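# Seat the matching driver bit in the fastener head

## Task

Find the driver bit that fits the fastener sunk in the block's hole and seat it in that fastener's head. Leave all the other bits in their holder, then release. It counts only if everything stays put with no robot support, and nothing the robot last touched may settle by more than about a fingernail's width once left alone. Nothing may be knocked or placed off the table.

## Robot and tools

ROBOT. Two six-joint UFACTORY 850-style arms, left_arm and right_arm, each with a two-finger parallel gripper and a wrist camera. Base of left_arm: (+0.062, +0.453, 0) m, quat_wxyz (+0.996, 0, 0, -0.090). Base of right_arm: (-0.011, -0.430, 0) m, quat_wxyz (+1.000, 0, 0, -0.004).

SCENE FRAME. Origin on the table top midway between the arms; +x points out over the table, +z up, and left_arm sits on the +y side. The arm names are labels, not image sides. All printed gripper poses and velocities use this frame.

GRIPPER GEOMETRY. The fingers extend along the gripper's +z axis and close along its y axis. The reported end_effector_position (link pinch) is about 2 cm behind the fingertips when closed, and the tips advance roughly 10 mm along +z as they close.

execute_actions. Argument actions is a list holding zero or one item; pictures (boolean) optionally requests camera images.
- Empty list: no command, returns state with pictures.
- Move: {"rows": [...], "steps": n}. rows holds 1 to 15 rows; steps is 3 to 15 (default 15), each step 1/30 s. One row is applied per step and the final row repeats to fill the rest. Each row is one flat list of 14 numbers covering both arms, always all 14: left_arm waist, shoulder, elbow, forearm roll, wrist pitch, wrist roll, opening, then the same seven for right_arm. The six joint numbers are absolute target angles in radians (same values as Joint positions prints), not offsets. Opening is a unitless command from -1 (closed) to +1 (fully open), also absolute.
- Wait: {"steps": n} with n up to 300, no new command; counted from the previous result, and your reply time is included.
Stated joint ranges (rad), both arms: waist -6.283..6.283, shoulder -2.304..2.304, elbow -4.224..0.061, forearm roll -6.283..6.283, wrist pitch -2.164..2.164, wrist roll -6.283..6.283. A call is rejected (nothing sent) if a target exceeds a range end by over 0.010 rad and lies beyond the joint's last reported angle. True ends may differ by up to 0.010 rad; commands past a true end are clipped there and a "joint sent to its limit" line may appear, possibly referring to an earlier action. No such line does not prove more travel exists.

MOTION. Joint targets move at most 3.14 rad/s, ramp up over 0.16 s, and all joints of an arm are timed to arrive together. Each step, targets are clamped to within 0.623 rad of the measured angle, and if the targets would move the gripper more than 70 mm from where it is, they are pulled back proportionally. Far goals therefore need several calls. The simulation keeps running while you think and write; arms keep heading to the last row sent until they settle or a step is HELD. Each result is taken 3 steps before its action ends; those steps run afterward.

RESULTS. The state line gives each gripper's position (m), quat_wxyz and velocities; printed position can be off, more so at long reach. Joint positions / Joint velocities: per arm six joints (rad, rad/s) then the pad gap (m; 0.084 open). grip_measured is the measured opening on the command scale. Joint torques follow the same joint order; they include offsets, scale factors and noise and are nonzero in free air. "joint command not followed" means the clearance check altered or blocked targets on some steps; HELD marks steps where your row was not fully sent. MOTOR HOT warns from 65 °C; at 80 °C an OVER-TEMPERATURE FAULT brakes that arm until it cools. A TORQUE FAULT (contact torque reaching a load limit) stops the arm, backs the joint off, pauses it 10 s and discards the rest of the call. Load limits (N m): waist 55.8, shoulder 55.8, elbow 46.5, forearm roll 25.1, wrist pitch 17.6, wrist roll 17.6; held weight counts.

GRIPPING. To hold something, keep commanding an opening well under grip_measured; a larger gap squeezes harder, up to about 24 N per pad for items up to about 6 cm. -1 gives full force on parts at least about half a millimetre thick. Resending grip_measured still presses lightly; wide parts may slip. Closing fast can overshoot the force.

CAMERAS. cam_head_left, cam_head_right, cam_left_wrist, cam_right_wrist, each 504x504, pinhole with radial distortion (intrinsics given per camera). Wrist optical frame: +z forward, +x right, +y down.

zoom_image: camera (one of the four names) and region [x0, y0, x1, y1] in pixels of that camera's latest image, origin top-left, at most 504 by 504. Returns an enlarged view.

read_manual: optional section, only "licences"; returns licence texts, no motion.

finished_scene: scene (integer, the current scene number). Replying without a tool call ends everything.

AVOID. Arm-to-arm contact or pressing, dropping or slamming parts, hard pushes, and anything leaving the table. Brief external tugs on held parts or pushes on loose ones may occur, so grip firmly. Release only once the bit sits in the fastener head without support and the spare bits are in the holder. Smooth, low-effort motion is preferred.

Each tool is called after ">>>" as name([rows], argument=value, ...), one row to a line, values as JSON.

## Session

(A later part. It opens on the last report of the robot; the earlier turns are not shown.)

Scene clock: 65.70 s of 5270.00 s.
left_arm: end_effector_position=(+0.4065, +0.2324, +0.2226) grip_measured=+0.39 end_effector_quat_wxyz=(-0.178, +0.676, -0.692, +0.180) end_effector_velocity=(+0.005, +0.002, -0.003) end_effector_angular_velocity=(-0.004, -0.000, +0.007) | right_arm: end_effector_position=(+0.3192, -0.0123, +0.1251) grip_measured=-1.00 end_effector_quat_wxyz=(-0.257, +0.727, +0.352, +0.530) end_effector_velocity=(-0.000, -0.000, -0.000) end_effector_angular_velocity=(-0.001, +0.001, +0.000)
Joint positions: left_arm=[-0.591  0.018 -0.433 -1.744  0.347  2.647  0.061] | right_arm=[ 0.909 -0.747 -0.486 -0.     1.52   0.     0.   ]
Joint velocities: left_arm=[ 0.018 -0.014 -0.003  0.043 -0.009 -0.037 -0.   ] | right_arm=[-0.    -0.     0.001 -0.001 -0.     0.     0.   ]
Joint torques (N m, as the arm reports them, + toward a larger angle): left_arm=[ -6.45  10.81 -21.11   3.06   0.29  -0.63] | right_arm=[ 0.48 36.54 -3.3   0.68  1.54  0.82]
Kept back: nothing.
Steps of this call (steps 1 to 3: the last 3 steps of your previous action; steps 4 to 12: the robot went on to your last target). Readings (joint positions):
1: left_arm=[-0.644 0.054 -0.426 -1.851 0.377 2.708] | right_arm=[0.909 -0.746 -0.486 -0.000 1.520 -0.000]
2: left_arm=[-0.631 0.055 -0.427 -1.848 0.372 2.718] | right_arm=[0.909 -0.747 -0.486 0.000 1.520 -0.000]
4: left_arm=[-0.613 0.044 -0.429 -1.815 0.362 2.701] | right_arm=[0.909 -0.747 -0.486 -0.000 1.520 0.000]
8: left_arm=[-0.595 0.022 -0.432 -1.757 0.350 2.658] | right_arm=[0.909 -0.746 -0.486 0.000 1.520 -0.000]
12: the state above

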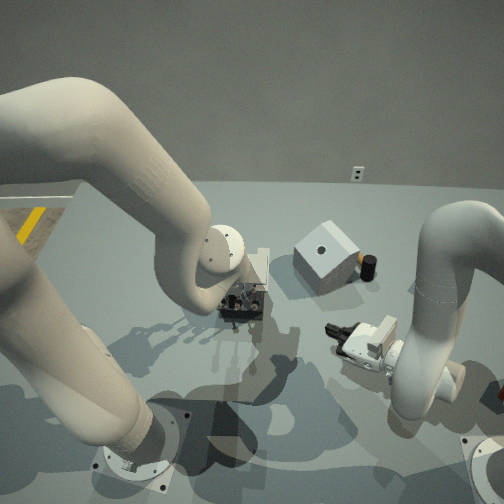

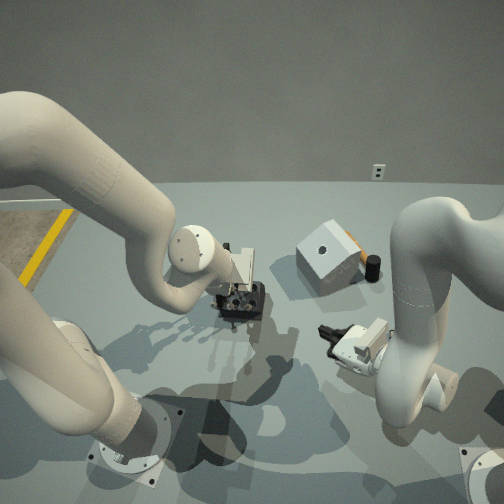

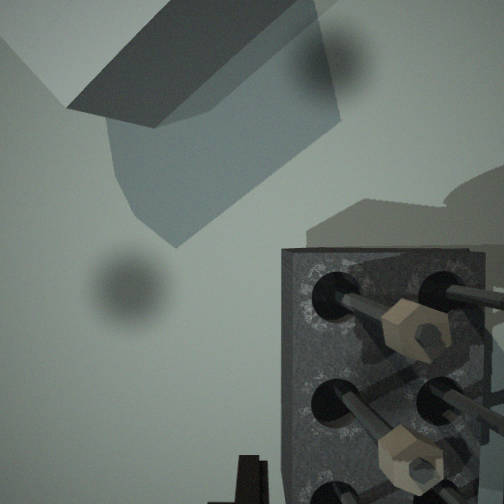

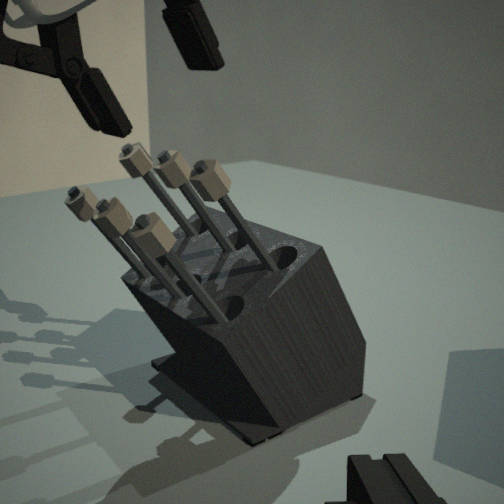

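>>> execute_actions([
  {"rows":[[-0.5876,-0.0064,-0.4436,-1.7028,0.3417,2.6085,0.4,0.909,-0.7465,-0.486,0,1.52,0,-1],[-0.5816,-0.0244,-0.4461,-1.6578,0.3377,2.5655,0.4,0.909,-0.7465,-0.486,0,1.52,0,-1],[-0.576,-0.0424,-0.4491,-1.6118,0.3347,2.5215,0.4,0.909,-0.7465,-0.486,0,1.52,0,-1],[-0.5703,-0.0609,-0.4521,-1.5653,0.3317,2.4775,0.4,0.909,-0.7465,-0.486,0,1.52,0,-1],[-0.5646,-0.0788,-0.4556,-1.5178,0.3307,2.432,0.4,0.909,-0.7465,-0.486,0,1.52,0,-1],[-0.5592,-0.0967,-0.4593,-1.4698,0.3302,2.3865,0.4,0.909,-0.7465,-0.486,0,1.52,0,-1],[-0.5536,-0.1144,-0.4632,-1.4218,0.3307,2.3405,0.4,0.909,-0.7465,-0.486,0,1.52,0,-1],[-0.5482,-0.1325,-0.4673,-1.3732,0.3313,2.2951,0.4,0.909,-0.7465,-0.486,0,1.52,0,-1]],"steps":13},
])

>>> execute_actions([
  {"rows":[[-0.5482,-0.1325,-0.4673,-1.3732,0.3313,2.2951,0.3,0.909,-0.7465,-0.486,0,1.52,0,-1],[-0.5482,-0.1325,-0.4673,-1.3732,0.3313,2.2951,0.2,0.909,-0.7465,-0.486,0,1.52,0,-1],[-0.5482,-0.1325,-0.4673,-1.3732,0.3313,2.2951,0.1,0.909,-0.7465,-0.486,0,1.52,0,-1],[-0.5482,-0.1325,-0.4673,-1.3732,0.3313,2.2951,0,0.909,-0.7465,-0.486,0,1.52,0,-1],[-0.5482,-0.1325,-0.4673,-1.3732,0.3313,2.2951,-0.1,0.909,-0.7465,-0.486,0,1.52,0,-1],[-0.5482,-0.1325,-0.4673,-1.3732,0.3313,2.2951,-0.2,0.909,-0.7465,-0.486,0,1.52,0,-1],[-0.5482,-0.1325,-0.4673,-1.3732,0.3313,2.2951,-0.3,0.909,-0.7465,-0.486,0,1.52,0,-1],[-0.5482,-0.1325,-0.4673,-1.3732,0.3313,2.2951,-0.4,0.909,-0.7465,-0.486,0,1.52,0,-1],[-0.5482,-0.1325,-0.4673,-1.3732,0.3313,2.2951,-0.5,0.909,-0.7465,-0.486,0,1.52,0,-1],[-0.5482,-0.1325,-0.4673,-1.3732,0.3313,2.2951,-0.56,0.909,-0.7465,-0.486,0,1.52,0,-1],[-0.5482,-0.1325,-0.4673,-1.3732,0.3313,2.2951,-0.62,0.909,-0.7465,-0.486,0,1.52,0,-1],[-0.5482,-0.1325,-0.4673,-1.3732,0.3313,2.2951,-0.75,0.909,-0.7465,-0.486,0,1.52,0,-1],[-0.5482,-0.1325,-0.4673,-1.3732,0.3313,2.2951,-0.9,0.909,-0.7465,-0.486,0,1.52,0,-1]],"steps":15},
])

>>> execute_actions([
  {"rows":[[-0.5536,-0.1144,-0.4632,-1.4218,0.3307,2.3405,-0.9,0.909,-0.7465,-0.486,0,1.52,0,-1],[-0.5592,-0.0967,-0.4593,-1.4698,0.3302,2.3865,-0.9,0.909,-0.7465,-0.486,0,1.52,0,-1],[-0.5646,-0.0788,-0.4556,-1.5178,0.3307,2.432,-0.9,0.909,-0.7465,-0.486,0,1.52,0,-1],[-0.5703,-0.0609,-0.4521,-1.5653,0.3317,2.4775,-0.9,0.909,-0.7465,-0.486,0,1.52,0,-1],[-0.576,-0.0424,-0.4491,-1.6118,0.3347,2.5215,-0.9,0.909,-0.7465,-0.486,0,1.52,0,-1],[-0.5816,-0.0244,-0.4461,-1.6578,0.3377,2.5655,-0.9,0.909,-0.7465,-0.486,0,1.52,0,-1],[-0.5876,-0.0064,-0.4436,-1.7028,0.3417,2.6085,-0.9,0.909,-0.7465,-0.486,0,1.52,0,-1],[-0.5934,0.011,-0.4409,-1.7475,0.3478,2.6475,-0.9,0.909,-0.7465,-0.486,0,1.52,0,-1],[-0.5994,0.0287,-0.4388,-1.792,0.3538,2.689,-0.9,0.909,-0.7465,-0.486,0,1.52,0,-1],[-0.6055,0.046,-0.4368,-1.8355,0.3608,2.729,-0.9,0.909,-0.7465,-0.486,0,1.52,0,-1],[-0.6117,0.0634,-0.4351,-1.878,0.3683,2.769,-0.9,0.909,-0.7465,-0.486,0,1.52,0,-1],[-0.6179,0.0808,-0.4336,-1.9195,0.3763,2.807,-0.9,0.909,-0.7465,-0.486,0,1.52,0,-1],[-0.6241,0.0979,-0.4324,-1.959,0.3848,2.845,-0.9,0.909,-0.7465,-0.486,0,1.52,0,-1],[-0.6305,0.1149,-0.4314,-1.9975,0.3938,2.88,-0.9,0.909,-0.7465,-0.486,0,1.52,0,-1],[-0.637,0.1318,-0.4306,-2.035,0.4033,2.916,-0.9,0.909,-0.7465,-0.486,0,1.52,0,-1]],"steps":15},
])

>>> execute_actions([
  {"rows":[[-0.6435,0.1487,-0.4301,-2.072,0.4131,2.949,-0.9,0.89,-0.7465,-0.486,0,1.52,0,-1],[-0.6516,0.1677,-0.4301,-2.11,0.427,2.983,-0.9,0.87,-0.7465,-0.486,0,1.52,0,-1],[-0.6596,0.1866,-0.4303,-2.147,0.441,3.016,-0.9,0.85,-0.7465,-0.486,0,1.52,0,-1],[-0.6676,0.2055,-0.4306,-2.183,0.455,3.048,-0.9,0.83,-0.7465,-0.486,0,1.52,0,-1],[-0.678,0.2285,-0.432,-2.22,0.475,3.082,-0.9,0.81,-0.7465,-0.486,0,1.52,0,-1],[-0.6885,0.2514,-0.4335,-2.257,0.495,3.115,-0.9,0.79,-0.7465,-0.486,0,1.52,0,-1],[-0.699,0.2743,-0.4355,-2.294,0.5156,3.148,-0.9,0.77,-0.7465,-0.486,0,1.52,0,-1],[-0.711,0.297,-0.44,-2.324,0.541,3.174,-0.9,0.75,-0.7465,-0.486,0,1.52,0,-1],[-0.723,0.32,-0.445,-2.355,0.566,3.2,-0.9,0.73,-0.7465,-0.486,0,1.52,0,-1],[-0.735,0.343,-0.45,-2.386,0.591,3.226,-0.9,0.71,-0.7465,-0.486,0,1.52,0,-1],[-0.747,0.366,-0.455,-2.417,0.616,3.252,-0.9,0.69,-0.7465,-0.486,0,1.52,0,-1],[-0.7595,0.389,-0.46,-2.448,0.641,3.279,-0.9,0.66,-0.7465,-0.486,0,1.52,0,-1],[-0.7595,0.389,-0.46,-2.448,0.641,3.279,-0.9,0.63,-0.7465,-0.486,0,1.52,0,-1],[-0.7595,0.389,-0.46,-2.448,0.641,3.279,-0.9,0.6,-0.7465,-0.486,0,1.52,0,-1],[-0.7595,0.389,-0.46,-2.448,0.641,3.279,-0.9,0.567,-0.7465,-0.486,0,1.52,0,-1]],"steps":15},
])

>>> execute_actions([
  {"rows":[[-0.7595,0.389,-0.46,-2.448,0.641,3.279,-0.9,0.567,-0.7465,-0.486,0,1.52,0,-1],[-0.75,0.386,-0.48,-2.41,0.615,3.27,-0.9,0.567,-0.7465,-0.486,0,1.52,0,-1],[-0.736,0.379,-0.51,-2.35,0.57,3.256,-0.9,0.567,-0.7465,-0.486,0,1.52,0,-1],[-0.722,0.372,-0.54,-2.29,0.53,3.242,-0.9,0.567,-0.7465,-0.486,0,1.52,0,-1],[-0.708,0.365,-0.565,-2.225,0.485,3.228,-0.9,0.567,-0.7465,-0.486,0,1.52,0,-1],[-0.694,0.357,-0.595,-2.16,0.44,3.214,-0.9,0.567,-0.7465,-0.486,0,1.52,0,-1],[-0.68,0.35,-0.62,-2.1,0.4,3.2,-0.9,0.567,-0.7465,-0.486,0,1.52,0,-1],[-0.6575,0.325,-0.6425,-2.025,0.35,3.1875,-0.9,0.567,-0.7465,-0.486,0,1.52,0,-1],[-0.635,0.3,-0.665,-1.95,0.3,3.175,-0.9,0.567,-0.7465,-0.486,0,1.52,0,-1],[-0.6125,0.275,-0.6875,-1.875,0.25,3.1625,-0.9,0.567,-0.7465,-0.486,0,1.52,0,-1],[-0.59,0.25,-0.71,-1.8,0.2,3.15,-0.9,0.567,-0.7465,-0.486,0,1.52,0,-1],[-0.5675,0.225,-0.7325,-1.725,0.15,3.1375,-0.9,0.567,-0.7465,-0.486,0,1.52,0,-1],[-0.545,0.2,-0.755,-1.65,0.1,3.125,-0.9,0.567,-0.7465,-0.486,0,1.52,0,-1],[-0.5225,0.175,-0.7775,-1.575,0.05,3.1125,-0.9,0.567,-0.7465,-0.486,0,1.52,0,-1],[-0.5,0.15,-0.8,-1.5,0,3.1,-0.9,0.567,-0.7465,-0.486,0,1.52,0,-1]],"steps":15},
])

>>> execute_actions([
  {"rows":[[-0.4873,0.115,-0.815,-1.439,-0.03,3.09,-0.9,0.567,-0.7465,-0.486,0,1.52,0,-1],[-0.4746,0.08,-0.83,-1.378,-0.061,3.08,-0.9,0.567,-0.7465,-0.486,0,1.52,0,-1],[-0.462,0.045,-0.845,-1.317,-0.091,3.07,-0.9,0.567,-0.7465,-0.486,0,1.52,0,-1],[-0.449,0.01,-0.86,-1.256,-0.121,3.06,-0.9,0.567,-0.7465,-0.486,0,1.52,0,-1],[-0.4365,-0.025,-0.875,-1.196,-0.152,3.05,-0.9,0.567,-0.7465,-0.486,0,1.52,0,-1],[-0.424,-0.06,-0.89,-1.135,-0.182,3.04,-0.9,0.567,-0.7465,-0.486,0,1.52,0,-1],[-0.411,-0.095,-0.905,-1.074,-0.213,3.03,-0.9,0.567,-0.7465,-0.486,0,1.52,0,-1],[-0.398,-0.13,-0.92,-1.013,-0.243,3.02,-0.9,0.567,-0.7465,-0.486,0,1.52,0,-1],[-0.386,-0.165,-0.935,-0.952,-0.273,3.01,-0.9,0.567,-0.7465,-0.486,0,1.52,0,-1],[-0.373,-0.2,-0.95,-0.8911,-0.3036,3.0,-0.9,0.567,-0.7465,-0.486,0,1.52,0,-1],[-0.373,-0.228,-0.963,-0.8911,-0.3036,3.0,-0.9,0.567,-0.7465,-0.486,0,1.52,0,-1],[-0.373,-0.256,-0.976,-0.8911,-0.3036,3.0,-0.9,0.567,-0.7465,-0.486,0,1.52,0,-1],[-0.373,-0.285,-0.9885,-0.8911,-0.3036,3.0,-0.9,0.567,-0.7465,-0.486,0,1.52,0,-1],[-0.373,-0.313,-1.001,-0.8911,-0.3036,3.0,-0.9,0.567,-0.7465,-0.486,0,1.52,0,-1],[-0.373,-0.3413,-1.0141,-0.8911,-0.3036,3.0,-0.9,0.567,-0.7465,-0.486,0,1.52,0,-1]],"steps":15},
])

>>> execute_actions([
  {"steps":16},
], pictures=true)

>>> zoom_image(camera="cam_left_wrist", region=[280,325,370,415])

Scene clock: 67.10 s of 5270.00 s.
left_arm: end_effector_position=(+0.4226, +0.2298, +0.1978) grip_measured=+0.39 end_effector_quat_wxyz=(-0.179, +0.676, -0.692, +0.179) end_effector_velocity=(+0.071, -0.001, -0.123) end_effector_angular_velocity=(+0.012, -0.002, -0.004) | right_arm: end_effector_position=(+0.3192, -0.0123, +0.1251) grip_measured=-1.00 end_effector_quat_wxyz=(-0.257, +0.727, +0.352, +0.530) end_effector_velocity=(+0.000, -0.000, +0.000) end_effector_angular_velocity=(-0.000, +0.000, -0.001)
Joint positions: left_arm=[-0.563 -0.082 -0.456 -1.506  0.333  2.421  0.061] | right_arm=[ 0.909 -0.747 -0.486  0.     1.52  -0.     0.   ]
Joint velocities: left_arm=[ 0.139 -0.462 -0.093  1.191 -0.019 -1.115 -0.   ] | right_arm=[-0.     0.001  0.     0.    -0.     0.     0.   ]
Joint torques (N m, as the arm reports them, + toward a larger angle): left_arm=[  0.5   18.05 -18.6    0.75   0.71  -0.04] | right_arm=[-1.89 35.22 -3.04  1.42  1.65  0.7 ]
Steps of this call (steps 1 to 30: the robot went on to your last target; steps 31 to 32: nothing new was sent; steps 33 to 42: the first 10 steps of this action). Readings (joint positions):
33: left_arm=[-0.589 0.016 -0.434 -1.740 0.346 2.643] | right_arm=[0.909 -0.746 -0.486 -0.000 1.520 -0.000]
34: left_arm=[-0.589 0.015 -0.434 -1.737 0.346 2.641] | right_arm=[0.909 -0.747 -0.486 0.000 1.520 -0.000]
36: left_arm=[-0.587 0.002 -0.439 -1.711 0.343 2.615] | right_arm=[0.909 -0.747 -0.486 0.000 1.520 0.000]
40: left_arm=[-0.573 -0.051 -0.450 -1.587 0.335 2.498] | right_arm=[0.909 -0.747 -0.486 0.000 1.520 0.000]
42: the state above

Scene clock: 67.60 s of 5270.00 s.
left_arm: end_effector_position=(+0.4301, +0.2292, +0.1845) grip_measured=-0.64 end_effector_quat_wxyz=(-0.178, +0.676, -0.692, +0.180) end_effector_velocity=(+0.000, +0.000, -0.001) end_effector_angular_velocity=(+0.001, +0.001, -0.002) | right_arm: end_effector_position=(+0.3192, -0.0123, +0.1251) grip_measured=-1.00 end_effector_quat_wxyz=(-0.257, +0.727, +0.352, +0.530) end_effector_velocity=(-0.000, +0.000, +0.000) end_effector_angular_velocity=(+0.000, -0.000, +0.000)
Joint positions: left_arm=[-0.548 -0.132 -0.467 -1.374  0.331  2.296  0.016] | right_arm=[ 0.909 -0.747 -0.486  0.     1.52   0.     0.   ]
Joint velocities: left_arm=[ 0.001 -0.003 -0.     0.009 -0.    -0.006 -0.133] | right_arm=[ 0.     0.001  0.    -0.    -0.    -0.     0.   ]
Joint torques (N m, as the arm reports them, + toward a larger angle): left_arm=[ -3.42  15.79 -19.14   3.71   0.29  -0.04] | right_arm=[-0.49 36.23 -3.19  0.84  1.68  0.7 ]
Steps of this call (steps 1 to 3: the last 3 steps of your previous action; steps 4 to 15: the first 12 steps of this action). Readings (joint positions):
4: left_arm=[-0.552 -0.121 -0.464 -1.405 0.332 2.327] | right_arm=[0.909 -0.747 -0.486 -0.000 1.520 -0.000]
5: left_arm=[-0.551 -0.124 -0.465 -1.396 0.332 2.317] | right_arm=[0.909 -0.746 -0.486 0.000 1.520 -0.000]
7: left_arm=[-0.550 -0.128 -0.466 -1.385 0.331 2.306] | right_arm=[0.909 -0.746 -0.486 0.000 1.520 -0.000]
11: left_arm=[-0.549 -0.131 -0.467 -1.377 0.331 2.298] | right_arm=[0.909 -0.746 -0.486 0.000 1.520 0.000]
15: the state above

Scene clock: 68.10 s of 5270.00 s.
left_arm: end_effector_position=(+0.4113, +0.2297, +0.2194) grip_measured=-0.65 end_effector_quat_wxyz=(-0.179, +0.676, -0.692, +0.180) end_effector_velocity=(-0.074, +0.003, +0.143) end_effector_angular_velocity=(-0.001, -0.022, +0.021) | right_arm: end_effector_position=(+0.3192, -0.0123, +0.1251) grip_measured=-1.00 end_effector_quat_wxyz=(-0.257, +0.727, +0.352, +0.530) end_effector_velocity=(+0.000, +0.000, +0.001) end_effector_angular_velocity=(+0.001, -0.001, +0.000)
Joint positions: left_arm=[-0.589 -0.005 -0.444 -1.706  0.346  2.609  0.016] | right_arm=[ 0.909 -0.747 -0.486 -0.     1.52  -0.     0.   ]
Joint velocities: left_arm=[-0.171  0.511  0.07  -1.295  0.151  1.199  0.   ] | right_arm=[ 0.     0.001 -0.001 -0.    -0.    -0.     0.   ]
Joint torques (N m, as the arm reports them, + toward a larger angle): left_arm=[ -7.78  12.62 -25.89   5.54  -0.02  -0.21] | right_arm=[-0.37 35.75 -3.08  1.21  1.63  0.79]
Steps of this call (steps 1 to 3: the last 3 steps of your previous action; steps 4 to 15: the first 12 steps of this action). Readings (joint positions):
4: left_arm=[-0.548 -0.132 -0.467 -1.374 0.331 2.295] | right_arm=[0.909 -0.746 -0.486 0.000 1.520 -0.000]
5: left_arm=[-0.549 -0.131 -0.467 -1.376 0.331 2.298] | right_arm=[0.909 -0.746 -0.486 0.000 1.520 0.000]
7: left_arm=[-0.552 -0.121 -0.464 -1.406 0.331 2.327] | right_arm=[0.909 -0.746 -0.486 -0.000 1.520 0.000]
11: left_arm=[-0.567 -0.071 -0.455 -1.538 0.333 2.451] | right_arm=[0.909 -0.747 -0.486 0.000 1.520 0.000]
15: the state above

Scene clock: 68.60 s of 5270.00 s.
left_arm: end_effector_position=(+0.3641, +0.2304, +0.3057) grip_measured=-0.65 end_effector_quat_wxyz=(-0.181, +0.676, -0.691, +0.182) end_effector_velocity=(-0.126, -0.002, +0.239) end_effector_angular_velocity=(-0.015, -0.002, -0.007) | right_arm: end_effector_position=(+0.3789, -0.0674, +0.1252) grip_measured=-1.00 end_effector_quat_wxyz=(-0.216, +0.752, +0.296, +0.548) end_effector_velocity=(+0.211, -0.227, -0.001) end_effector_angular_velocity=(-0.000, +0.001, -0.582)
Joint positions: left_arm=[-0.705  0.281 -0.441 -2.294  0.53   3.146  0.016] | right_arm=[ 0.757 -0.747 -0.486  0.     1.52   0.     0.   ]
Joint velocities: left_arm=[-0.339  0.685 -0.108 -1.012  0.676  0.877 -0.   ] | right_arm=[-0.583 -0.001  0.    -0.001  0.     0.     0.   ]
Joint torques (N m, as the arm reports them, + toward a larger angle): left_arm=[ -6.45   5.24 -27.47   3.21   0.17  -0.45] | right_arm=[-0.85 35.81 -2.98  0.95  1.68  0.69]
Steps of this call (steps 1 to 3: the last 3 steps of your previous action; steps 4 to 15: the first 12 steps of this action). Readings (joint positions):
4: left_arm=[-0.613 0.065 -0.436 -1.877 0.372 2.768] | right_arm=[0.909 -0.746 -0.486 -0.000 1.520 -0.000]
5: left_arm=[-0.619 0.082 -0.435 -1.918 0.380 2.806] | right_arm=[0.907 -0.746 -0.486 -0.000 1.520 -0.000]
7: left_arm=[-0.632 0.117 -0.432 -1.998 0.398 2.880] | right_arm=[0.893 -0.747 -0.486 -0.000 1.520 -0.000]
11: left_arm=[-0.663 0.193 -0.432 -2.151 0.450 3.019] | right_arm=[0.832 -0.747 -0.486 0.000 1.520 0.000]
15: the state above

Scene clock: 69.10 s of 5270.00 s.
left_arm: end_effector_position=(+0.4079, +0.1770, +0.4097) grip_measured=-0.65 end_effector_quat_wxyz=(-0.191, +0.605, -0.712, +0.301) end_effector_velocity=(+0.254, -0.195, +0.223) end_effector_angular_velocity=(-0.237, -0.752, -0.748) | right_arm: end_effector_position=(+0.4394, -0.1461, +0.1251) grip_measured=-1.00 end_effector_quat_wxyz=(-0.164, +0.776, +0.224, +0.566) end_effector_velocity=(+0.007, -0.010, +0.001) end_effector_angular_velocity=(+0.001, -0.001, -0.022)
Joint positions: left_arm=[-0.695  0.347 -0.573 -2.184  0.459  3.22   0.016] | right_arm=[ 0.57  -0.746 -0.486 -0.     1.52  -0.     0.   ]
Joint velocities: left_arm=[ 0.318 -0.291 -0.422  1.176 -0.789 -0.215 -0.   ] | right_arm=[-0.023  0.001 -0.    -0.001 -0.     0.     0.   ]
Joint torques (N m, as the arm reports them, + toward a larger angle): left_arm=[ -1.72  -1.14 -28.01   5.57  -0.43  -0.08] | right_arm=[-0.5  36.31 -2.6   0.94  1.69  0.71]
Steps of this call (steps 1 to 3: the last 3 steps of your previous action; steps 4 to 15: the first 12 steps of this action). Readings (joint positions):
4: left_arm=[-0.744 0.359 -0.455 -2.404 0.608 3.241] | right_arm=[0.667 -0.747 -0.486 -0.000 1.520 -0.000]
5: left_arm=[-0.749 0.369 -0.457 -2.417 0.618 3.252] | right_arm=[0.642 -0.747 -0.486 0.000 1.520 0.000]
7: left_arm=[-0.751 0.377 -0.464 -2.420 0.621 3.262] | right_arm=[0.603 -0.746 -0.486 0.000 1.520 0.000]
11: left_arm=[-0.730 0.372 -0.517 -2.323 0.553 3.247] | right_arm=[0.576 -0.746 -0.486 0.000 1.520 0.000]
15: the state above

Scene clock: 69.60 s of 5270.00 s.
left_arm: end_effector_position=(+0.5249, +0.0795, +0.4195) grip_measured=-0.65 end_effector_quat_wxyz=(+0.181, -0.321, +0.857, -0.361) end_effector_velocity=(+0.135, -0.075, -0.314) end_effector_angular_velocity=(+0.835, +0.234, -1.293) | right_arm: end_effector_position=(+0.4402, -0.1473, +0.1251) grip_measured=-1.00 end_effector_quat_wxyz=(-0.163, +0.777, +0.223, +0.566) end_effector_velocity=(+0.000, -0.000, -0.000) end_effector_angular_velocity=(-0.000, +0.001, -0.001)
Joint positions: left_arm=[-0.469  0.009 -0.838 -1.328 -0.074  3.07   0.016] | right_arm=[ 0.567 -0.746 -0.486 -0.     1.52  -0.     0.   ]
Joint velocities: left_arm=[ 0.405 -0.933 -0.493  1.809 -0.959 -0.293 -0.   ] | right_arm=[-0.001 -0.001 -0.     0.    -0.     0.     0.   ]
Joint torques (N m, as the arm reports them, + toward a larger angle): left_arm=[ -5.27  13.38 -28.41   1.09   0.24  -0.3 ] | right_arm=[ 0.14 35.56 -3.09  0.8   1.64  0.67]
Steps of this call (steps 1 to 3: the last 3 steps of your previous action; steps 4 to 15: the first 12 steps of this action). Readings (joint positions):
4: left_arm=[-0.646 0.299 -0.633 -2.010 0.342 3.189] | right_arm=[0.568 -0.746 -0.486 -0.000 1.520 -0.000]
5: left_arm=[-0.632 0.285 -0.649 -1.960 0.309 3.180] | right_arm=[0.568 -0.746 -0.486 -0.000 1.520 -0.000]
7: left_arm=[-0.601 0.247 -0.684 -1.850 0.237 3.161] | right_arm=[0.567 -0.746 -0.486 -0.000 1.520 -0.000]
11: left_arm=[-0.532 0.137 -0.765 -1.590 0.074 3.115] | right_arm=[0.567 -0.746 -0.486 -0.000 1.520 -0.000]
15: the state above

Scene clock: 70.13 s of 5270.00 s.
left_arm: end_effector_position=(+0.5616, +0.0771, +0.2840) grip_measured=-0.65 end_effector_quat_wxyz=(+0.089, -0.193, +0.945, -0.249) end_effector_velocity=(+0.005, +0.003, -0.022) end_effector_angular_velocity=(+0.039, +0.034, -0.050) | right_arm: end_effector_position=(+0.4402, -0.1474, +0.1251) grip_measured=-1.00 end_effector_quat_wxyz=(-0.163, +0.777, +0.223, +0.566) end_effector_velocity=(-0.000, -0.000, -0.000) end_effector_angular_velocity=(-0.000, +0.001, -0.000)
Joint positions: left_arm=[-0.375 -0.334 -1.011 -0.899 -0.3    3.001  0.016] | right_arm=[ 0.567 -0.746 -0.486 -0.     1.52  -0.     0.   ]
Joint velocities: left_arm=[ 0.014 -0.059 -0.036  0.072 -0.039 -0.012  0.   ] | right_arm=[-0.    -0.001  0.    -0.     0.001  0.     0.   ]
Joint torques (N m, as the arm reports them, + toward a larger angle): left_arm=[ -2.51  28.81 -27.19   3.88   0.35  -0.4 ] | right_arm=[-0.77 36.71 -3.07  1.02  1.7   0.75]
Kept back: nothing.
Steps of this call (steps 1 to 3: the last 3 steps of your previous action; steps 4 to 16: the robot went on to your last target). Readings (joint positions):
1: left_arm=[-0.457 -0.022 -0.854 -1.270 -0.104 3.061] | right_arm=[0.567 -0.747 -0.486 -0.000 1.520 -0.000]
2: left_arm=[-0.445 -0.054 -0.871 -1.218 -0.132 3.053] | right_arm=[0.567 -0.747 -0.486 -0.000 1.520 -0.000]
4: left_arm=[-0.427 -0.118 -0.903 -1.135 -0.175 3.039] | right_arm=[0.567 -0.747 -0.486 -0.000 1.520 -0.000]
8: left_arm=[-0.398 -0.239 -0.963 -1.004 -0.245 3.018] | right_arm=[0.567 -0.746 -0.486 -0.000 1.520 0.000]
16: the state above

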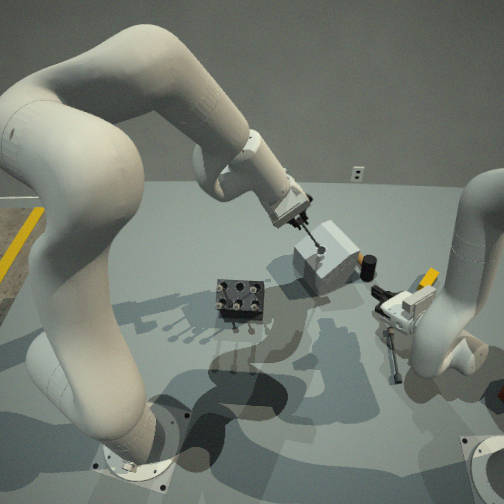

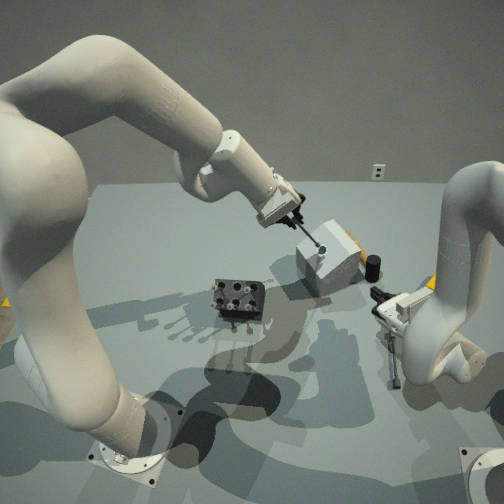

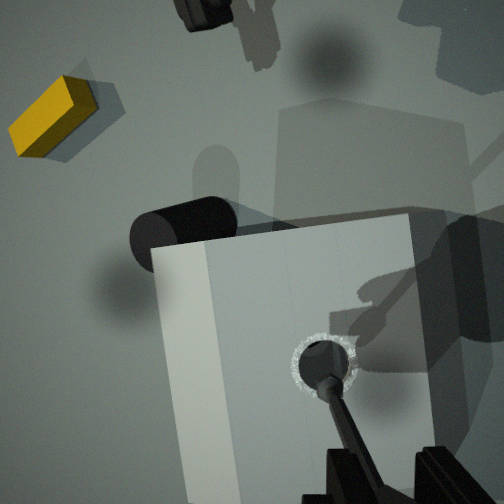

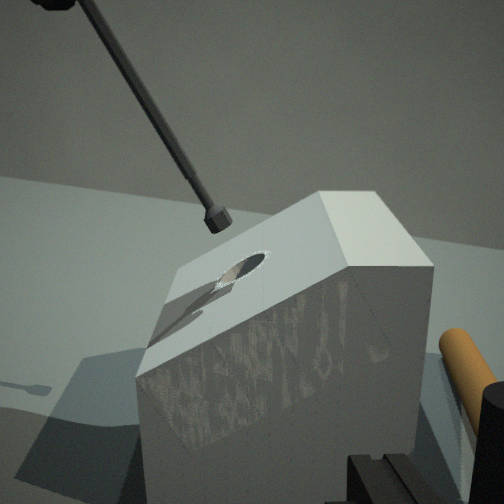

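Region (280, 325, 370, 415) of cam_left_wrist's 504x504 image, scaled by 5.600, with more detail than that image has.

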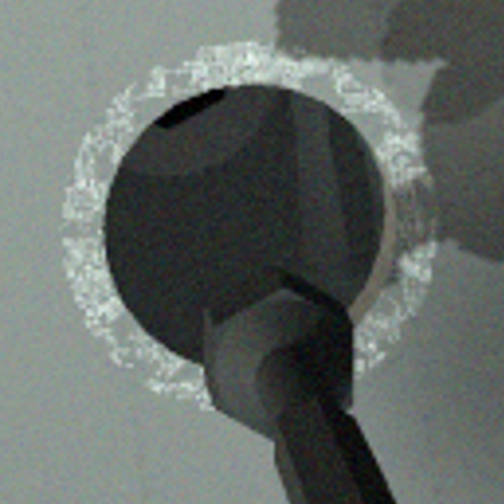

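>>> execute_actions([
  {"rows":[[-0.3752,-0.3524,-1.0178,-0.9095,-0.298,3.0175,-0.9,0.567,-0.7465,-0.486,0,1.52,0,-1],[-0.3774,-0.3635,-1.0216,-0.928,-0.2925,3.035,-0.9,0.567,-0.7465,-0.486,0,1.52,0,-1],[-0.3797,-0.3746,-1.0255,-0.947,-0.287,3.053,-0.9,0.567,-0.7465,-0.486,0,1.52,0,-1],[-0.3819,-0.3858,-1.0295,-0.966,-0.282,3.071,-0.9,0.567,-0.7465,-0.486,0,1.52,0,-1],[-0.3841,-0.3969,-1.0336,-0.985,-0.2768,3.089,-0.9,0.567,-0.7465,-0.486,0,1.52,0,-1]],"steps":15},
])

>>> execute_actions([
  {"steps":5},
], pictures=true)

>>> zoom_image(camera="cam_left_wrist", region=[280,325,370,415])

>>> zoom_image(camera="cam_right_wrist", region=[170,190,290,310])

Scene clock: 71.03 s of 5270.00 s.
left_arm: end_effector_position=(+0.5680, +0.0675, +0.2605) grip_measured=-0.65 end_effector_quat_wxyz=(+0.087, -0.191, +0.946, -0.246) end_effector_velocity=(+0.008, -0.008, -0.008) end_effector_angular_velocity=(-0.004, -0.014, +0.000) | right_arm: end_effector_position=(+0.4402, -0.1474, +0.1251) grip_measured=-1.00 end_effector_quat_wxyz=(-0.163, +0.777, +0.223, +0.566) end_effector_velocity=(+0.000, +0.000, +0.000) end_effector_angular_velocity=(+0.001, -0.000, +0.000)
Joint positions: left_arm=[-0.383 -0.393 -1.032 -0.979 -0.279  3.083  0.016] | right_arm=[ 0.567 -0.747 -0.486  0.     1.52   0.     0.   ]
Joint velocities: left_arm=[-0.006 -0.032 -0.02  -0.065  0.021  0.065 -0.   ] | right_arm=[-0.    -0.    -0.    -0.001  0.001  0.     0.   ]
Joint torques (N m, as the arm reports them, + toward a larger angle): left_arm=[ -4.59  26.52 -25.68   3.54   0.41  -0.03] | right_arm=[-1.97 35.27 -2.96  1.44  1.65  0.67]
Steps of this call (steps 1 to 15: the robot went on to your last target; steps 16 to 27: the first 12 steps of this action). Readings (joint positions):
16: left_arm=[-0.373 -0.341 -1.014 -0.891 -0.304 3.000] | right_arm=[0.567 -0.747 -0.486 0.000 1.520 -0.000]
17: left_arm=[-0.373 -0.342 -1.015 -0.893 -0.303 3.002] | right_arm=[0.567 -0.746 -0.486 0.000 1.520 -0.000]
19: left_arm=[-0.375 -0.350 -1.018 -0.907 -0.299 3.016] | right_arm=[0.567 -0.746 -0.486 -0.000 1.520 -0.000]
23: left_arm=[-0.381 -0.382 -1.028 -0.958 -0.284 3.063] | right_arm=[0.567 -0.746 -0.486 0.000 1.520 0.000]
27: the state above

Scene clock: 71.20 s of 5270.00 s.
left_arm: end_effector_position=(+0.5685, +0.0668, +0.2597) grip_measured=-0.65 end_effector_quat_wxyz=(+0.087, -0.191, +0.946, -0.247) end_effector_velocity=(+0.001, -0.001, -0.002) end_effector_angular_velocity=(-0.000, -0.000, +0.002) | right_arm: end_effector_position=(+0.4402, -0.1474, +0.1251) grip_measured=-1.00 end_effector_quat_wxyz=(-0.163, +0.777, +0.223, +0.566) end_effector_velocity=(+0.000, +0.000, +0.000) end_effector_angular_velocity=(+0.000, -0.001, -0.001)
Joint positions: left_arm=[-0.384 -0.396 -1.033 -0.984 -0.277  3.088  0.016] | right_arm=[ 0.567 -0.747 -0.486 -0.     1.52   0.     0.   ]
Joint velocities: left_arm=[ 0.    -0.006 -0.003 -0.012  0.003  0.01  -0.   ] | right_arm=[ 0.     0.001 -0.     0.001 -0.    -0.     0.   ]
Joint torques (N m, as the arm reports them, + toward a larger angle): left_arm=[ -3.14  26.76 -26.01   3.27  -0.18  -0.3 ] | right_arm=[-1.05 35.25 -3.11  1.28  1.67  0.81]
Kept back: nothing.
Steps of this call (steps 1 to 3: the last 3 steps of your previous action; steps 4 to 5: the robot went on to your last target). Readings (joint positions):
1: left_arm=[-0.384 -0.394 -1.033 -0.980 -0.278 3.085] | right_arm=[0.567 -0.747 -0.486 -0.000 1.520 -0.000]
2: left_arm=[-0.384 -0.395 -1.033 -0.982 -0.278 3.086] | right_arm=[0.567 -0.746 -0.486 -0.000 1.520 0.000]
4: left_arm=[-0.384 -0.396 -1.033 -0.983 -0.277 3.087] | right_arm=[0.567 -0.746 -0.486 0.000 1.520 0.000]
5: the state above

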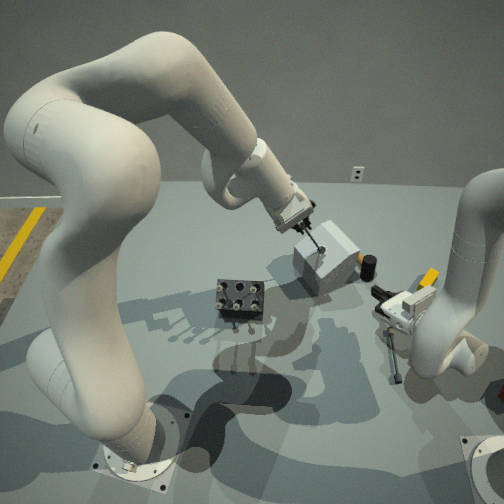

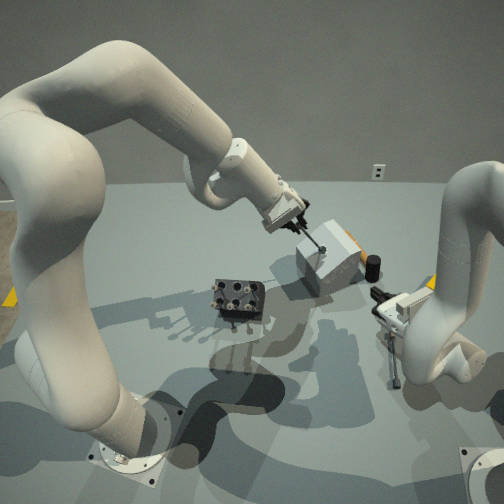

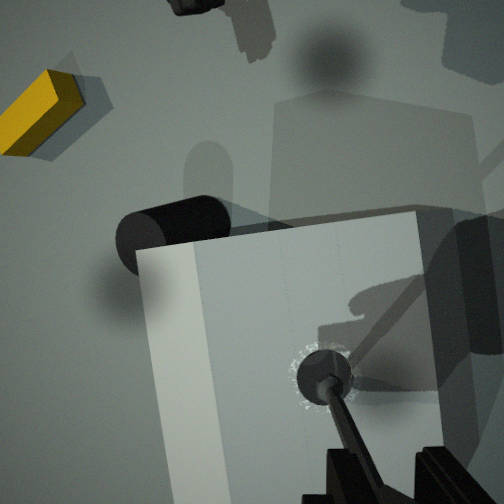

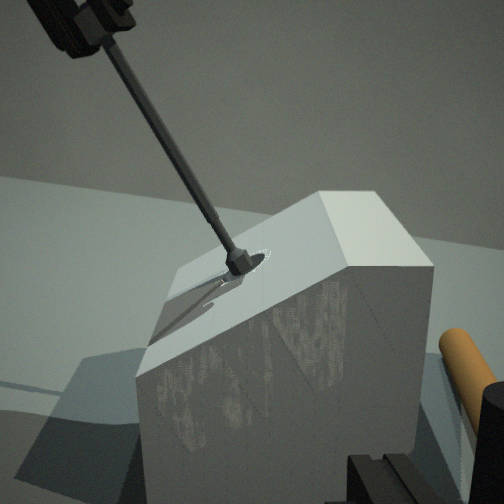

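Region (280, 325, 370, 415) of cam_left_wrist's 504x504 image, scaled by 5.600, with more detail than that image has.

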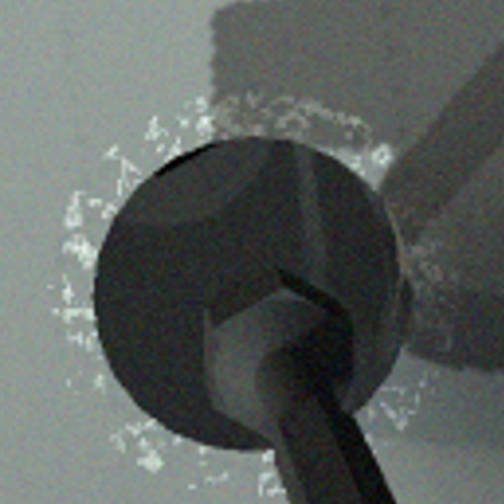

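Region (170, 190, 290, 310) of cam_right_wrist's 504x504 image, scaled by 4.200, with more detail than that image has.

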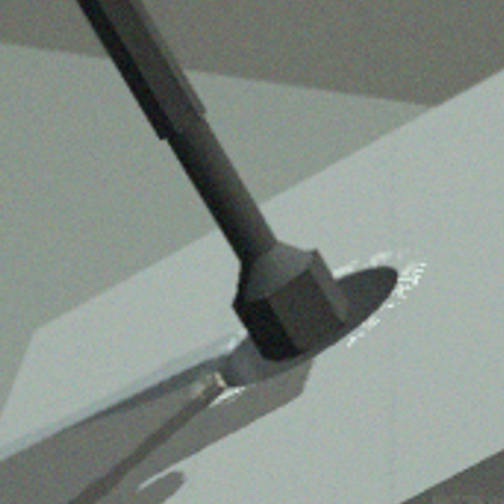

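>>> execute_actions([
  {"rows":[[-0.388,-0.3969,-1.0336,-0.985,-0.2768,3.089,-0.9,0.567,-0.7465,-0.486,0,1.52,0,-1],[-0.3914,-0.3969,-1.0336,-0.985,-0.2768,3.089,-0.9,0.567,-0.7465,-0.486,0,1.52,0,-1],[-0.3914,-0.3969,-1.0336,-0.985,-0.2768,3.089,-0.9,0.567,-0.7465,-0.486,0,1.52,0,-1],[-0.3935,-0.408,-1.0378,-1.005,-0.272,3.108,-0.9,0.567,-0.7465,-0.486,0,1.52,0,-1],[-0.3957,-0.4194,-1.0421,-1.025,-0.2671,3.1275,-0.9,0.567,-0.7465,-0.486,0,1.52,0,-1]],"steps":15},
])

>>> execute_actions([
  {"steps":5},
], pictures=true)

>>> zoom_image(camera="cam_left_wrist", region=[280,335,380,435])

Scene clock: 71.97 s of 5270.00 s.
left_arm: end_effector_position=(+0.5680, +0.0593, +0.2512) grip_measured=-0.65 end_effector_quat_wxyz=(+0.086, -0.188, +0.947, -0.247) end_effector_velocity=(+0.004, -0.006, -0.005) end_effector_angular_velocity=(-0.003, -0.008, -0.004) | right_arm: end_effector_position=(+0.4402, -0.1474, +0.1251) grip_measured=-1.00 end_effector_quat_wxyz=(-0.163, +0.777, +0.223, +0.566) end_effector_velocity=(+0.000, -0.000, -0.000) end_effector_angular_velocity=(-0.001, -0.000, -0.001)
Joint positions: left_arm=[-0.395 -0.417 -1.041 -1.021 -0.268  3.124  0.016] | right_arm=[ 0.567 -0.747 -0.486 -0.     1.52  -0.     0.   ]
Joint velocities: left_arm=[-0.005 -0.019 -0.012 -0.042  0.009  0.043 -0.   ] | right_arm=[-0.    -0.    -0.     0.001  0.    -0.     0.   ]
Joint torques (N m, as the arm reports them, + toward a larger angle): left_arm=[ -4.58  24.29 -24.97   4.01  -0.32  -0.3 ] | right_arm=[-0.79 36.2  -2.94  0.93  1.73  0.78]
Steps of this call (steps 1 to 11: the robot went on to your last target; steps 12 to 23: the first 12 steps of this action). Readings (joint positions):
12: left_arm=[-0.384 -0.397 -1.034 -0.985 -0.277 3.089] | right_arm=[0.567 -0.747 -0.486 0.000 1.520 -0.000]
13: left_arm=[-0.385 -0.397 -1.034 -0.985 -0.277 3.089] | right_arm=[0.567 -0.747 -0.486 0.000 1.520 -0.000]
15: left_arm=[-0.387 -0.397 -1.034 -0.985 -0.277 3.089] | right_arm=[0.567 -0.746 -0.486 -0.000 1.520 0.000]
19: left_arm=[-0.393 -0.410 -1.039 -1.008 -0.271 3.111] | right_arm=[0.567 -0.746 -0.486 -0.000 1.520 0.000]
23: the state above

Scene clock: 72.13 s of 5270.00 s.
left_arm: end_effector_position=(+0.5682, +0.0589, +0.2508) grip_measured=-0.65 end_effector_quat_wxyz=(+0.086, -0.188, +0.947, -0.247) end_effector_velocity=(-0.000, -0.001, -0.001) end_effector_angular_velocity=(-0.001, +0.000, -0.001) | right_arm: end_effector_position=(+0.4402, -0.1474, +0.1251) grip_measured=-1.00 end_effector_quat_wxyz=(-0.163, +0.777, +0.223, +0.566) end_effector_velocity=(-0.000, -0.000, -0.001) end_effector_angular_velocity=(-0.001, +0.001, -0.001)
Joint positions: left_arm=[-0.396 -0.419 -1.042 -1.024 -0.267  3.127  0.016] | right_arm=[ 0.567 -0.747 -0.486  0.     1.52   0.     0.   ]
Joint velocities: left_arm=[-0.002 -0.003 -0.001 -0.007  0.001  0.006 -0.   ] | right_arm=[ 0.    -0.002  0.     0.001  0.001  0.     0.   ]
Joint torques (N m, as the arm reports them, + toward a larger angle): left_arm=[ -4.32  27.69 -26.53   3.6    0.05  -0.32] | right_arm=[-1.24 35.97 -3.18  0.76  1.69  0.71]
Kept back: nothing.
Steps of this call (steps 1 to 3: the last 3 steps of your previous action; steps 4 to 5: the robot went on to your last target). Readings (joint positions):
1: left_arm=[-0.395 -0.418 -1.041 -1.022 -0.268 3.125] | right_arm=[0.567 -0.746 -0.486 -0.000 1.520 0.000]
2: left_arm=[-0.395 -0.418 -1.042 -1.023 -0.268 3.126] | right_arm=[0.567 -0.746 -0.486 0.000 1.520 0.000]
4: left_arm=[-0.396 -0.419 -1.042 -1.024 -0.267 3.127] | right_arm=[0.567 -0.746 -0.486 0.000 1.520 0.000]
5: the state above

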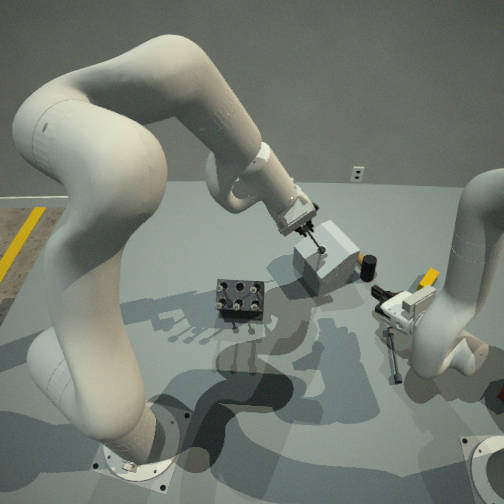

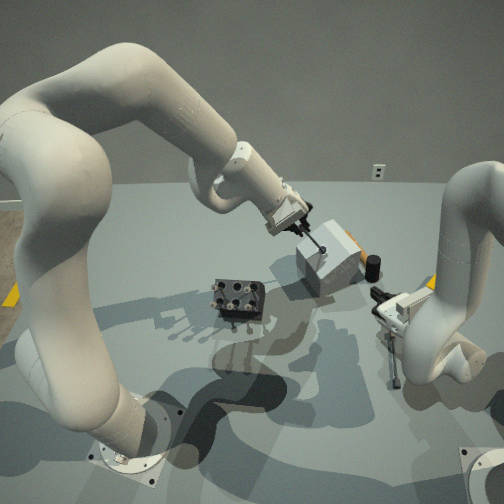

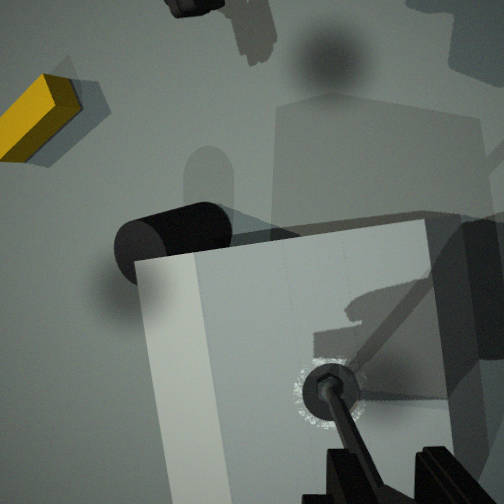

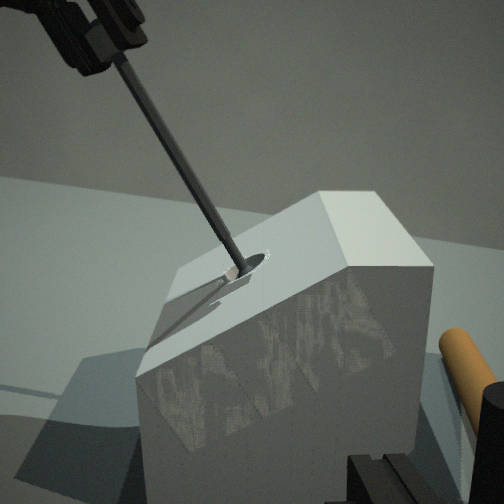

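Region (280, 335, 380, 435) of cam_left_wrist's 504x504 image, scaled by 5.040, with more detail than that image has.

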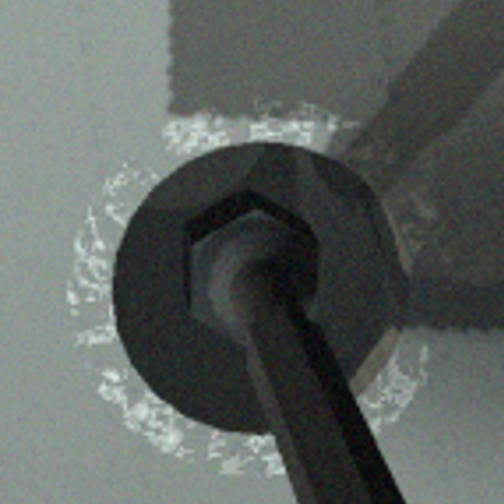

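>>> execute_actions([
  {"rows":[[-0.3975,-0.4307,-1.0466,-1.047,-0.2626,3.1484,-0.9,0.567,-0.7465,-0.486,0,1.52,0,-1],[-0.3994,-0.4421,-1.0512,-1.069,-0.2583,3.1694,-0.9,0.567,-0.7465,-0.486,0,1.52,0,-1],[-0.4015,-0.4534,-1.056,-1.091,-0.2542,3.1905,-0.9,0.567,-0.7465,-0.486,0,1.52,0,-1],[-0.4036,-0.4648,-1.0609,-1.1133,-0.2502,3.2116,-0.9,0.567,-0.7465,-0.486,0,1.52,0,-1],[-0.4056,-0.4762,-1.066,-1.1356,-0.2464,3.2328,-0.9,0.567,-0.7465,-0.486,0,1.52,0,-1],[-0.4076,-0.4877,-1.0712,-1.1579,-0.2428,3.2541,-0.9,0.567,-0.7465,-0.486,0,1.52,0,-1],[-0.4096,-0.4991,-1.0766,-1.1804,-0.2394,3.2755,-0.9,0.567,-0.7465,-0.486,0,1.52,0,-1],[-0.4116,-0.5106,-1.0821,-1.2029,-0.2361,3.2969,-0.9,0.567,-0.7465,-0.486,0,1.52,0,-1],[-0.4136,-0.5221,-1.0877,-1.2255,-0.233,3.3184,-0.9,0.567,-0.7465,-0.486,0,1.52,0,-1],[-0.4156,-0.5337,-1.0935,-1.2482,-0.2301,3.34,-0.9,0.567,-0.7465,-0.486,0,1.52,0,-1],[-0.4176,-0.5453,-1.0994,-1.271,-0.2274,3.3617,-0.9,0.567,-0.7465,-0.486,0,1.52,0,-1],[-0.4195,-0.5569,-1.1055,-1.2938,-0.2248,3.3834,-0.9,0.567,-0.7465,-0.486,0,1.52,0,-1],[-0.4214,-0.5685,-1.1117,-1.3168,-0.2224,3.4052,-0.9,0.567,-0.7465,-0.486,0,1.52,0,-1],[-0.4233,-0.5801,-1.1181,-1.3398,-0.2201,3.4271,-0.9,0.567,-0.7465,-0.486,0,1.52,0,-1],[-0.4252,-0.5918,-1.1246,-1.3629,-0.218,3.4491,-0.9,0.567,-0.7465,-0.486,0,1.52,0,-1]],"steps":15},
])

>>> execute_actions([
  {"steps":18},
], pictures=true)

>>> zoom_image(camera="cam_left_wrist", region=[290,350,430,490])

Scene clock: 72.90 s of 5270.00 s.
left_arm: end_effector_position=(+0.5781, +0.0423, +0.2177) grip_measured=-0.65 end_effector_quat_wxyz=(+0.086, -0.188, +0.947, -0.247) end_effector_velocity=(+0.038, -0.063, -0.124) end_effector_angular_velocity=(+0.000, +0.001, +0.003) | right_arm: end_effector_position=(+0.4402, -0.1474, +0.1251) grip_measured=-1.00 end_effector_quat_wxyz=(-0.163, +0.777, +0.223, +0.566) end_effector_velocity=(+0.000, -0.000, -0.000) end_effector_angular_velocity=(-0.001, -0.000, -0.001)
Joint positions: left_arm=[-0.411 -0.506 -1.08  -1.194 -0.238  3.288  0.016] | right_arm=[ 0.567 -0.747 -0.486 -0.     1.52   0.     0.   ]
Joint velocities: left_arm=[-0.057 -0.333 -0.162 -0.654  0.092  0.62  -0.   ] | right_arm=[ 0.    -0.     0.     0.001  0.    -0.     0.   ]
Joint torques (N m, as the arm reports them, + toward a larger angle): left_arm=[ -2.82  28.36 -23.59   3.11  -0.64  -0.33] | right_arm=[-0.9  35.57 -3.2   0.89  1.7   0.58]
Steps of this call (steps 1 to 11: the robot went on to your last target; steps 12 to 23: the first 12 steps of this action). Readings (joint positions):
12: left_arm=[-0.396 -0.419 -1.042 -1.025 -0.267 3.128] | right_arm=[0.567 -0.746 -0.486 0.000 1.520 0.000]
13: left_arm=[-0.396 -0.420 -1.043 -1.027 -0.267 3.130] | right_arm=[0.567 -0.747 -0.486 0.000 1.520 -0.000]
15: left_arm=[-0.397 -0.428 -1.046 -1.044 -0.263 3.146] | right_arm=[0.567 -0.746 -0.486 0.000 1.520 -0.000]
19: left_arm=[-0.403 -0.463 -1.060 -1.110 -0.251 3.209] | right_arm=[0.567 -0.746 -0.486 0.000 1.520 0.000]
23: the state above

Scene clock: 73.50 s of 5270.00 s.
left_arm: end_effector_position=(+0.5876, +0.0266, +0.1861) grip_measured=-0.65 end_effector_quat_wxyz=(+0.086, -0.188, +0.947, -0.247) end_effector_velocity=(-0.001, -0.001, -0.003) end_effector_angular_velocity=(+0.001, +0.003, -0.000) | right_arm: end_effector_position=(+0.4402, -0.1474, +0.1251) grip_measured=-1.00 end_effector_quat_wxyz=(-0.163, +0.777, +0.223, +0.566) end_effector_velocity=(+0.000, -0.000, -0.000) end_effector_angular_velocity=(-0.001, +0.000, -0.002)
Joint positions: left_arm=[-0.425 -0.591 -1.124 -1.362 -0.218  3.448  0.016] | right_arm=[ 0.567 -0.746 -0.486  0.     1.52  -0.     0.   ]
Joint velocities: left_arm=[-0.002 -0.005 -0.    -0.007  0.     0.005 -0.   ] | right_arm=[-0.    -0.001 -0.     0.001 -0.    -0.     0.   ]
Joint torques (N m, as the arm reports them, + toward a larger angle): left_arm=[ -3.93  32.87 -24.24   3.71  -0.47  -0.13] | right_arm=[-1.39 36.47 -3.15  1.22  1.66  0.68]
Kept back: nothing.
Steps of this call (steps 1 to 3: the last 3 steps of your previous action; steps 4 to 18: the robot went on to your last target). Readings (joint positions):
1: left_arm=[-0.413 -0.518 -1.086 -1.216 -0.235 3.309] | right_arm=[0.567 -0.747 -0.486 -0.000 1.520 0.000]
2: left_arm=[-0.415 -0.529 -1.091 -1.238 -0.232 3.331] | right_arm=[0.567 -0.746 -0.486 0.000 1.520 0.000]
4: left_arm=[-0.419 -0.552 -1.103 -1.283 -0.227 3.373] | right_arm=[0.567 -0.746 -0.486 -0.000 1.520 0.000]
8: left_arm=[-0.424 -0.582 -1.119 -1.343 -0.220 3.430] | right_arm=[0.567 -0.746 -0.486 0.000 1.520 0.000]
18: the state above

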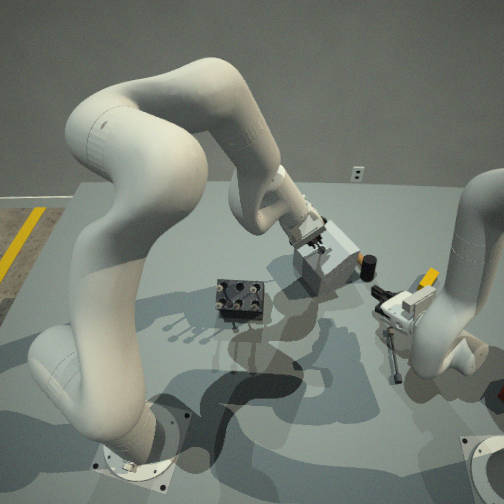

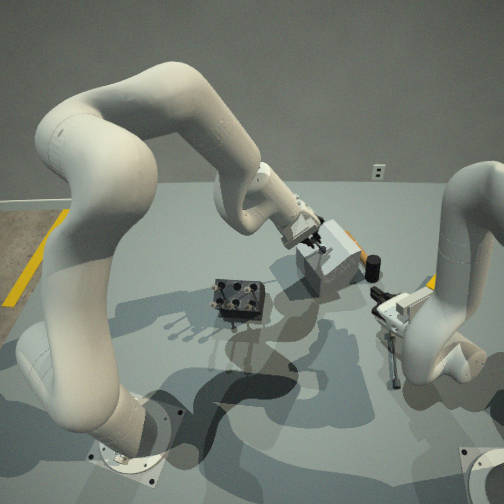

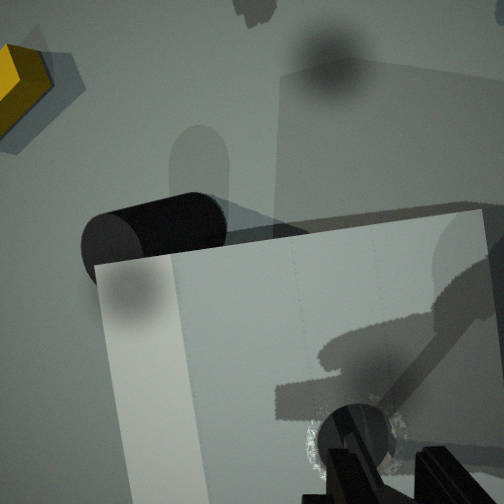

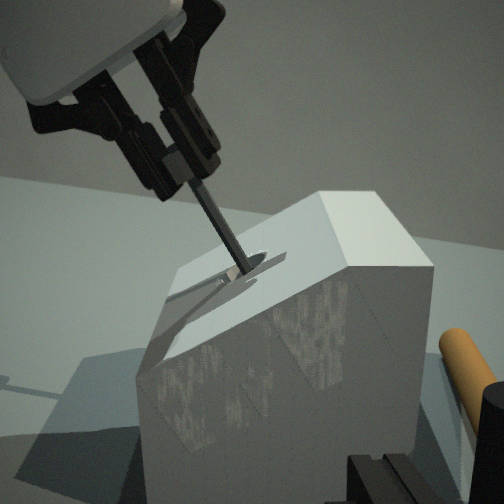

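Region (290, 350, 430, 490) of cam_left_wrist's 504x504 image, scaled by 3.600, with more detail than that image has.

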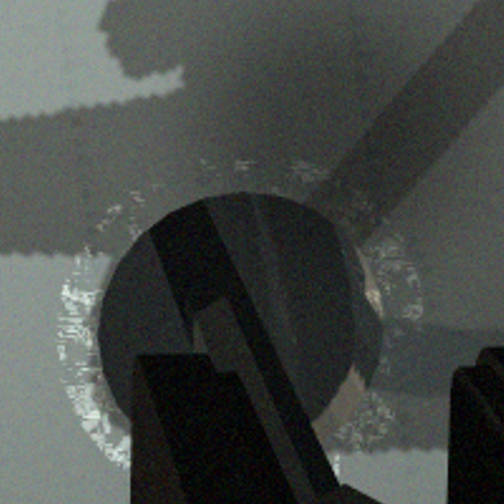

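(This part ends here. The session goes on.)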